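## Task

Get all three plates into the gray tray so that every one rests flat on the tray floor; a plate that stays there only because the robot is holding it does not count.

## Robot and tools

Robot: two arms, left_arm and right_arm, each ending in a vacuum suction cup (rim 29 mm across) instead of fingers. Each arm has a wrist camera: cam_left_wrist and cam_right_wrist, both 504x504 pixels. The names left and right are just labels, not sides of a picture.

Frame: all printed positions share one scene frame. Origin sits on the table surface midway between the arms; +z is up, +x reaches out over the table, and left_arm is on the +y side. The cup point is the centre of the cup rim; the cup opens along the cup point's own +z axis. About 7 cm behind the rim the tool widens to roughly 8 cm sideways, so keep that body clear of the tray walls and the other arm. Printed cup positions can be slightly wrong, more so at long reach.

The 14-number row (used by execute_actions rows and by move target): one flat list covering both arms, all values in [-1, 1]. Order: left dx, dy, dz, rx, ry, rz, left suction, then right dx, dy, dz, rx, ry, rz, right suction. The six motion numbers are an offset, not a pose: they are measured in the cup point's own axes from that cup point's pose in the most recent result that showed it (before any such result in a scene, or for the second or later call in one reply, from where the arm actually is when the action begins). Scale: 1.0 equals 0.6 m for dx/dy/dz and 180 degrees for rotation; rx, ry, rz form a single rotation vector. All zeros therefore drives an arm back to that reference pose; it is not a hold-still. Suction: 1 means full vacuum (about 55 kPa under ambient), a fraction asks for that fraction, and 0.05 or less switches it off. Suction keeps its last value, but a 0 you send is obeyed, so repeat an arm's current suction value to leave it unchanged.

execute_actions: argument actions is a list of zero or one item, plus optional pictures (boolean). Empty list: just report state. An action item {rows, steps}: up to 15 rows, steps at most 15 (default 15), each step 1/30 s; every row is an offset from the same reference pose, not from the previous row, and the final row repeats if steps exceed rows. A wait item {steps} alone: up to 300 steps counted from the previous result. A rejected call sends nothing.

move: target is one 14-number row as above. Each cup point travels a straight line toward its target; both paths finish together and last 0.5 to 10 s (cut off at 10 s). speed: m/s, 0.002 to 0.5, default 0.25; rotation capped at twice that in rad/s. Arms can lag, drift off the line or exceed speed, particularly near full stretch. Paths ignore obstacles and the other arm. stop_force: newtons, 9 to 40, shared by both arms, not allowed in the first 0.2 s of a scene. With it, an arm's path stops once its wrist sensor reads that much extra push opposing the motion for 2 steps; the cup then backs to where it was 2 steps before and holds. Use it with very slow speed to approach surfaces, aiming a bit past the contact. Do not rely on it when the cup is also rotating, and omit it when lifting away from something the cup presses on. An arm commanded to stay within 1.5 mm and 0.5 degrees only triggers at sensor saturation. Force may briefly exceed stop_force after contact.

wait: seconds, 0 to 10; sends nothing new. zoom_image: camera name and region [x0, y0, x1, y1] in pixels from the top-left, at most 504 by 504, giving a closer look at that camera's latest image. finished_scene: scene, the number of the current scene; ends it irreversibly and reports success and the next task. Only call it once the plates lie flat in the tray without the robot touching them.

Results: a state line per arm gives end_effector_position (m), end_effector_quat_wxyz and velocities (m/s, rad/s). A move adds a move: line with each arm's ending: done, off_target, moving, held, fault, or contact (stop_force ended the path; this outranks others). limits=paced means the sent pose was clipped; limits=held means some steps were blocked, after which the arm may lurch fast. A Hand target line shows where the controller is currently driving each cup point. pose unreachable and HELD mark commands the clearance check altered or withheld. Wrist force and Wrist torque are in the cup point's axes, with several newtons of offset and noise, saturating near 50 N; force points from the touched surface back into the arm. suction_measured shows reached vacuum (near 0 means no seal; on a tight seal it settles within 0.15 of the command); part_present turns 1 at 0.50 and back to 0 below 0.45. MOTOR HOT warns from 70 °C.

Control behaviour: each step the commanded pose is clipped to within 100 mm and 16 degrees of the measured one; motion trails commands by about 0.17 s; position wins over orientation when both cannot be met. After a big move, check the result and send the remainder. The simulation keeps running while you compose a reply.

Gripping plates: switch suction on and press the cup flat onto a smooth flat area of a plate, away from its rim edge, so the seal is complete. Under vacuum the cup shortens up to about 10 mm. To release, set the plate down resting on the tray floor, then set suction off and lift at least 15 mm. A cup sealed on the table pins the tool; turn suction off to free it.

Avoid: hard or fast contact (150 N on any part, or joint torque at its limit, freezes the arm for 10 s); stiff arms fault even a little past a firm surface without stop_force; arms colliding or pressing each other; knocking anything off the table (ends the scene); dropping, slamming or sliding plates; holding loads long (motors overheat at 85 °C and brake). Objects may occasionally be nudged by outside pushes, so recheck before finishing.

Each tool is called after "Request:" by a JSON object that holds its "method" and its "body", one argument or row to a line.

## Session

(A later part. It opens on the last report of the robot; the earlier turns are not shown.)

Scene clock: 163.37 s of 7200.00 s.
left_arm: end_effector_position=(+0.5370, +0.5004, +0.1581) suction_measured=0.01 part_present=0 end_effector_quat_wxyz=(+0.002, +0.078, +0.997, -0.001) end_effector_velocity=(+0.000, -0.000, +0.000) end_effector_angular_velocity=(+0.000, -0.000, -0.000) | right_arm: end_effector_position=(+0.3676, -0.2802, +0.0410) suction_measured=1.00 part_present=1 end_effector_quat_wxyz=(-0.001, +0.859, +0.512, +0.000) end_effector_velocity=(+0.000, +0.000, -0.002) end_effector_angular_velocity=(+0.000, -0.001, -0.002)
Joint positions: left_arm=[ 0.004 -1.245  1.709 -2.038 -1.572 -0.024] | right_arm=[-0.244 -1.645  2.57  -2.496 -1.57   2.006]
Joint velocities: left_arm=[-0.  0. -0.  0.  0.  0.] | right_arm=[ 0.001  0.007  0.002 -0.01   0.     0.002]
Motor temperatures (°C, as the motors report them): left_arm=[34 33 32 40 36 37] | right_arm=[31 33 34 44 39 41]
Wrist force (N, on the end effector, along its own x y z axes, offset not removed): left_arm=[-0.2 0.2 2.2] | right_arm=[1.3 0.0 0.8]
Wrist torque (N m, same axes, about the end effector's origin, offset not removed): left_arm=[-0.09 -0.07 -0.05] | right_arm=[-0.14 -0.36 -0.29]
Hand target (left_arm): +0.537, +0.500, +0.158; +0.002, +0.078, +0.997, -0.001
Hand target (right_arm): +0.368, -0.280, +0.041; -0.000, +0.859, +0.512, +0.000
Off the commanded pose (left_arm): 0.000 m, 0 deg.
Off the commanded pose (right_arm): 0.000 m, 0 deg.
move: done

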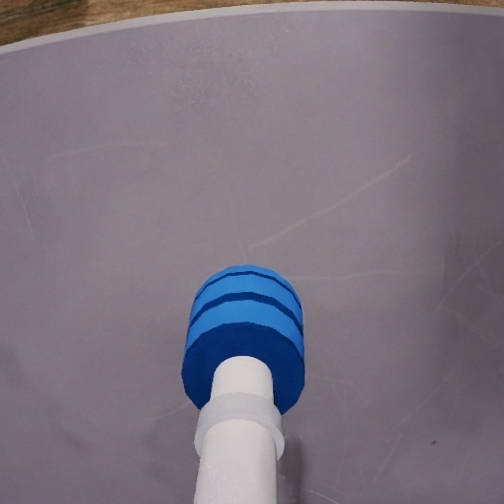

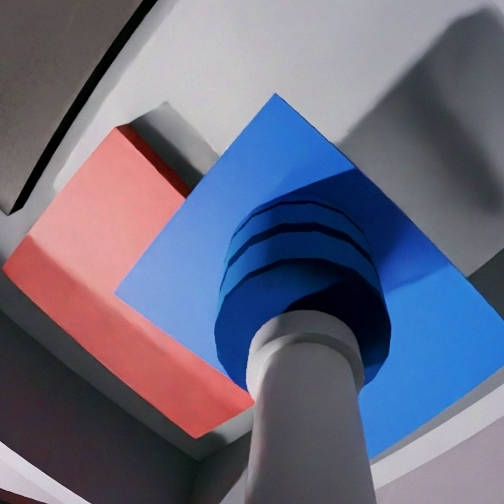

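Request:
{"method": "move", "body": {
  "target": [0,0,0,0,0,0,0,-0.04,-0.025,0.01,0,0,0,1],
  "speed": 0.05
}}

Request:
{"method": "move", "body": {
  "target": [0,0,0,0,0,0,0,0,0,0.07,0,0,0,1],
  "speed": 0.01,
  "stop_force": 9
}}

Request:
{"method": "execute_actions", "body": {
  "actions": [
    {"rows":[[0,0,0,0,0,0,0,0,0,-0.003,0,0,0,0]],"steps":8}
  ],
  "pictures": false
}}

Request:
{"method": "move", "body": {
  "target": [0,0,0,0,0,0,0,0,0,-0.25,0,0,0,0]
}}

Scene clock: 170.03 s of 7200.00 s.
left_arm: end_effector_position=(+0.5370, +0.5004, +0.1581) suction_measured=0.01 part_present=0 end_effector_quat_wxyz=(+0.002, +0.078, +0.997, -0.001) end_effector_velocity=(+0.000, +0.000, +0.000) end_effector_angular_velocity=(-0.000, -0.000, +0.000) | right_arm: end_effector_position=(+0.3432, -0.2941, +0.0351) suction_measured=1.00 part_present=1 end_effector_quat_wxyz=(-0.000, +0.859, +0.512, +0.000) end_effector_velocity=(-0.001, -0.000, +0.000) end_effector_angular_velocity=(+0.002, -0.002, +0.002)
Joint positions: left_arm=[ 0.004 -1.245  1.709 -2.038 -1.572 -0.024] | right_arm=[-0.299 -1.707  2.645 -2.509 -1.57   1.951]
Joint velocities: left_arm=[ 0. -0. -0. -0. -0. -0.] | right_arm=[-0.004 -0.007  0.005 -0.     0.002 -0.006]
Motor temperatures (°C, as the motors report them): left_arm=[34 33 32 40 36 37] | right_arm=[31 33 34 44 39 41]
Wrist force (N, on the end effector, along its own x y z axes, offset not removed): left_arm=[-3.6 -0.5 3.3] | right_arm=[2.0 1.8 1.0]
Wrist torque (N m, same axes, about the end effector's origin, offset not removed): left_arm=[-0.33 0.73 0.02] | right_arm=[0.15 -0.38 -0.20]
Hand target (left_arm): +0.537, +0.500, +0.158; +0.002, +0.078, +0.997, -0.001
Hand target (right_arm): +0.343, -0.294, +0.035; -0.001, +0.859, +0.512, +0.000
Off the commanded pose (left_arm): 0.000 m, 0 deg.
Off the commanded pose (right_arm): 0.000 m, 0 deg.
After step 90, 2.73 s passed at rest.
move: done

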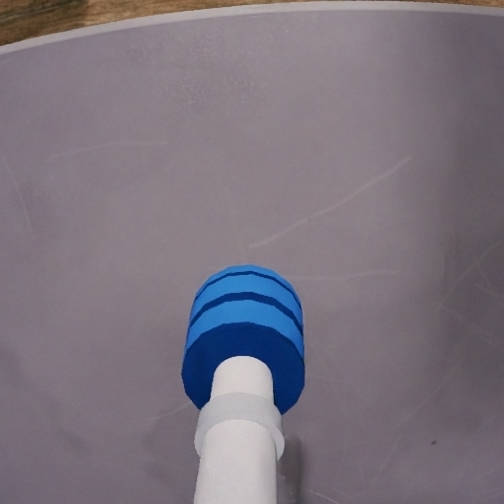

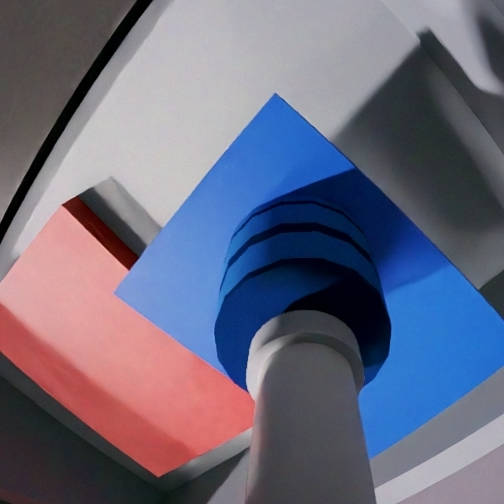

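Scene clock: 173.77 s of 7200.00 s.
left_arm: end_effector_position=(+0.5370, +0.5004, +0.1581) suction_measured=0.01 part_present=0 end_effector_quat_wxyz=(+0.002, +0.078, +0.997, -0.001) end_effector_velocity=(+0.000, +0.000, +0.000) end_effector_angular_velocity=(+0.000, -0.000, +0.001) | right_arm: end_effector_position=(+0.3431, -0.2941, +0.0015) suction_measured=1.00 part_present=1 end_effector_quat_wxyz=(-0.000, +0.859, +0.512, +0.000) end_effector_velocity=(-0.001, +0.000, +0.002) end_effector_angular_velocity=(+0.001, +0.005, -0.000)
Joint positions: left_arm=[ 0.004 -1.245  1.709 -2.038 -1.572 -0.024] | right_arm=[-0.299 -1.559  2.684 -2.695 -1.57   1.951]
Joint velocities: left_arm=[ 0.001 -0.    -0.    -0.     0.     0.   ] | right_arm=[-0.    -0.013 -0.002  0.021  0.     0.   ]
Motor temperatures (°C, as the motors report them): left_arm=[34 33 32 40 36 37] | right_arm=[31 33 34 44 39 41]
Wrist force (N, on the end effector, along its own x y z axes, offset not removed): left_arm=[-0.4 3.1 3.5] | right_arm=[4.7 4.6 -27.6]
Wrist torque (N m, same axes, about the end effector's origin, offset not removed): left_arm=[0.22 0.22 -0.04] | right_arm=[0.13 -0.58 -0.18]
Hand target (left_arm): +0.537, +0.500, +0.158; +0.002, +0.078, +0.997, -0.001
Hand target (right_arm): +0.343, -0.294, +0.002; -0.000, +0.859, +0.512, +0.000
Off the commanded pose (left_arm): 0.000 m, 0 deg.
Off the commanded pose (right_arm): 0.008 m, 0 deg.
move: contact (right_arm)

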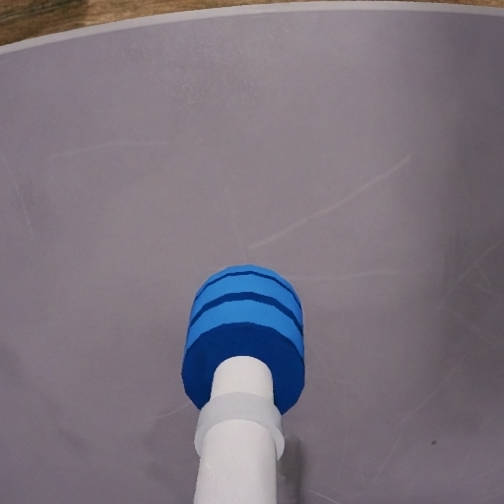

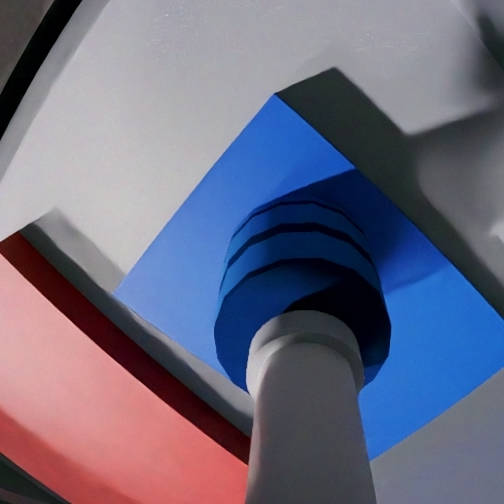

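Scene clock: 174.03 s of 7200.00 s.
left_arm: end_effector_position=(+0.5370, +0.5004, +0.1581) suction_measured=0.01 part_present=0 end_effector_quat_wxyz=(+0.002, +0.078, +0.997, -0.001) end_effector_velocity=(-0.000, -0.000, -0.000) end_effector_angular_velocity=(-0.001, +0.000, +0.000) | right_arm: end_effector_position=(+0.3431, -0.2941, +0.0031) suction_measured=0.00 part_present=0 end_effector_quat_wxyz=(-0.000, +0.859, +0.512, +0.000) end_effector_velocity=(+0.000, -0.000, +0.002) end_effector_angular_velocity=(-0.000, -0.001, -0.000)
Joint positions: left_arm=[ 0.004 -1.245  1.709 -2.038 -1.572 -0.024] | right_arm=[-0.299 -1.567  2.682 -2.686 -1.57   1.951]
Joint velocities: left_arm=[ 0.     0.     0.     0.    -0.001 -0.   ] | right_arm=[-0.    -0.009 -0.002  0.01  -0.    -0.   ]
Motor temperatures (°C, as the motors report them): left_arm=[34 33 32 40 36 37] | right_arm=[31 33 34 44 39 41]
Wrist force (N, on the end effector, along its own x y z axes, offset not removed): left_arm=[0.2 0.6 -2.2] | right_arm=[1.9 -1.1 -7.4]
Wrist torque (N m, same axes, about the end effector's origin, offset not removed): left_arm=[0.03 0.04 0.00] | right_arm=[-0.35 -0.53 -0.12]
Hand target (left_arm): +0.537, +0.500, +0.158; +0.002, +0.078, +0.997, -0.001
Hand target (right_arm): +0.343, -0.294, +0.003; -0.000, +0.859, +0.512, +0.000
Off the commanded pose (left_arm): 0.000 m, 0 deg.
Off the commanded pose (right_arm): 0.000 m, 0 deg.
Steps of this call (steps 1 to 8: all 8 steps of this action). Readings (end_effector_position | what the end effector reports):
1: left_arm (+0.5370, +0.5004, +0.1581) | right_arm (+0.3431, -0.2941, +0.0016) | left_arm suction_measured=0.01 part_present=0 | right_arm suction_measured=0.66 part_present=1
2: left_arm (+0.5370, +0.5004, +0.1581) | right_arm (+0.3431, -0.2941, +0.0019) | left_arm suction_measured=0.01 part_present=0 | right_arm suction_measured=0.00 part_present=0
4: left_arm (+0.5370, +0.5004, +0.1581) | right_arm (+0.3430, -0.2941, +0.0025) | left_arm suction_measured=0.01 part_present=0 | right_arm suction_measured=0.00 part_present=0
8: the state above

Scene clock: 175.50 s of 7200.00 s.
left_arm: end_effector_position=(+0.5370, +0.5004, +0.1581) suction_measured=0.01 part_present=0 end_effector_quat_wxyz=(+0.002, +0.078, +0.997, -0.001) end_effector_velocity=(-0.000, +0.000, +0.000) end_effector_angular_velocity=(-0.000, +0.000, +0.001) | right_arm: end_effector_position=(+0.3432, -0.2940, +0.1534) suction_measured=0.00 part_present=0 end_effector_quat_wxyz=(-0.000, +0.859, +0.512, +0.000) end_effector_velocity=(-0.000, -0.000, +0.001) end_effector_angular_velocity=(+0.001, +0.003, -0.001)
Joint positions: left_arm=[ 0.004 -1.245  1.709 -2.038 -1.572 -0.024] | right_arm=[-0.299 -2.018  2.439 -1.991 -1.57   1.951]
Joint velocities: left_arm=[ 0.001  0.    -0.     0.    -0.    -0.   ] | right_arm=[-0.002 -0.003 -0.003  0.009  0.    -0.001]
Motor temperatures (°C, as the motors report them): left_arm=[34 33 32 40 36 37] | right_arm=[31 33 34 44 39 41]
Wrist force (N, on the end effector, along its own x y z axes, offset not removed): left_arm=[-1.4 1.4 4.1] | right_arm=[0.5 0.3 1.2]
Wrist torque (N m, same axes, about the end effector's origin, offset not removed): left_arm=[0.18 0.25 -0.15] | right_arm=[-0.10 -0.23 -0.12]
Hand target (left_arm): +0.537, +0.500, +0.158; +0.002, +0.078, +0.997, -0.001
Hand target (right_arm): +0.343, -0.294, +0.154; -0.000, +0.859, +0.512, +0.000
Off the commanded pose (left_arm): 0.000 m, 0 deg.
Off the commanded pose (right_arm): 0.000 m, 0 deg.
move: done

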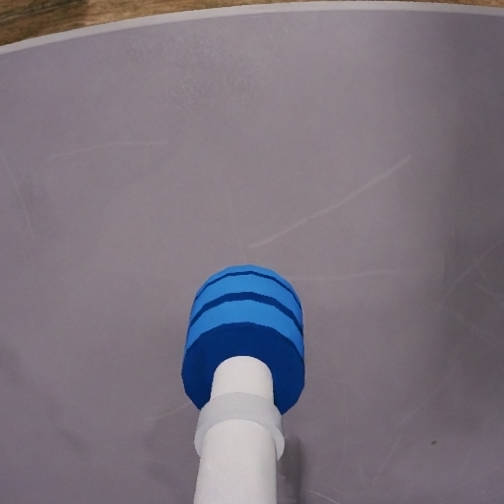

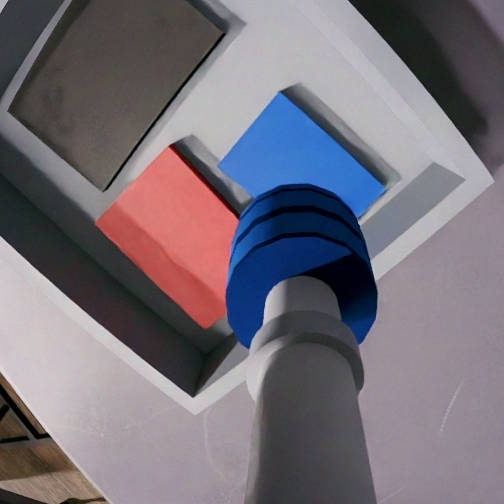

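Request:
{"method": "finished_scene", "body": {
  "scene": 1
}}

The scene is finished: the task was done.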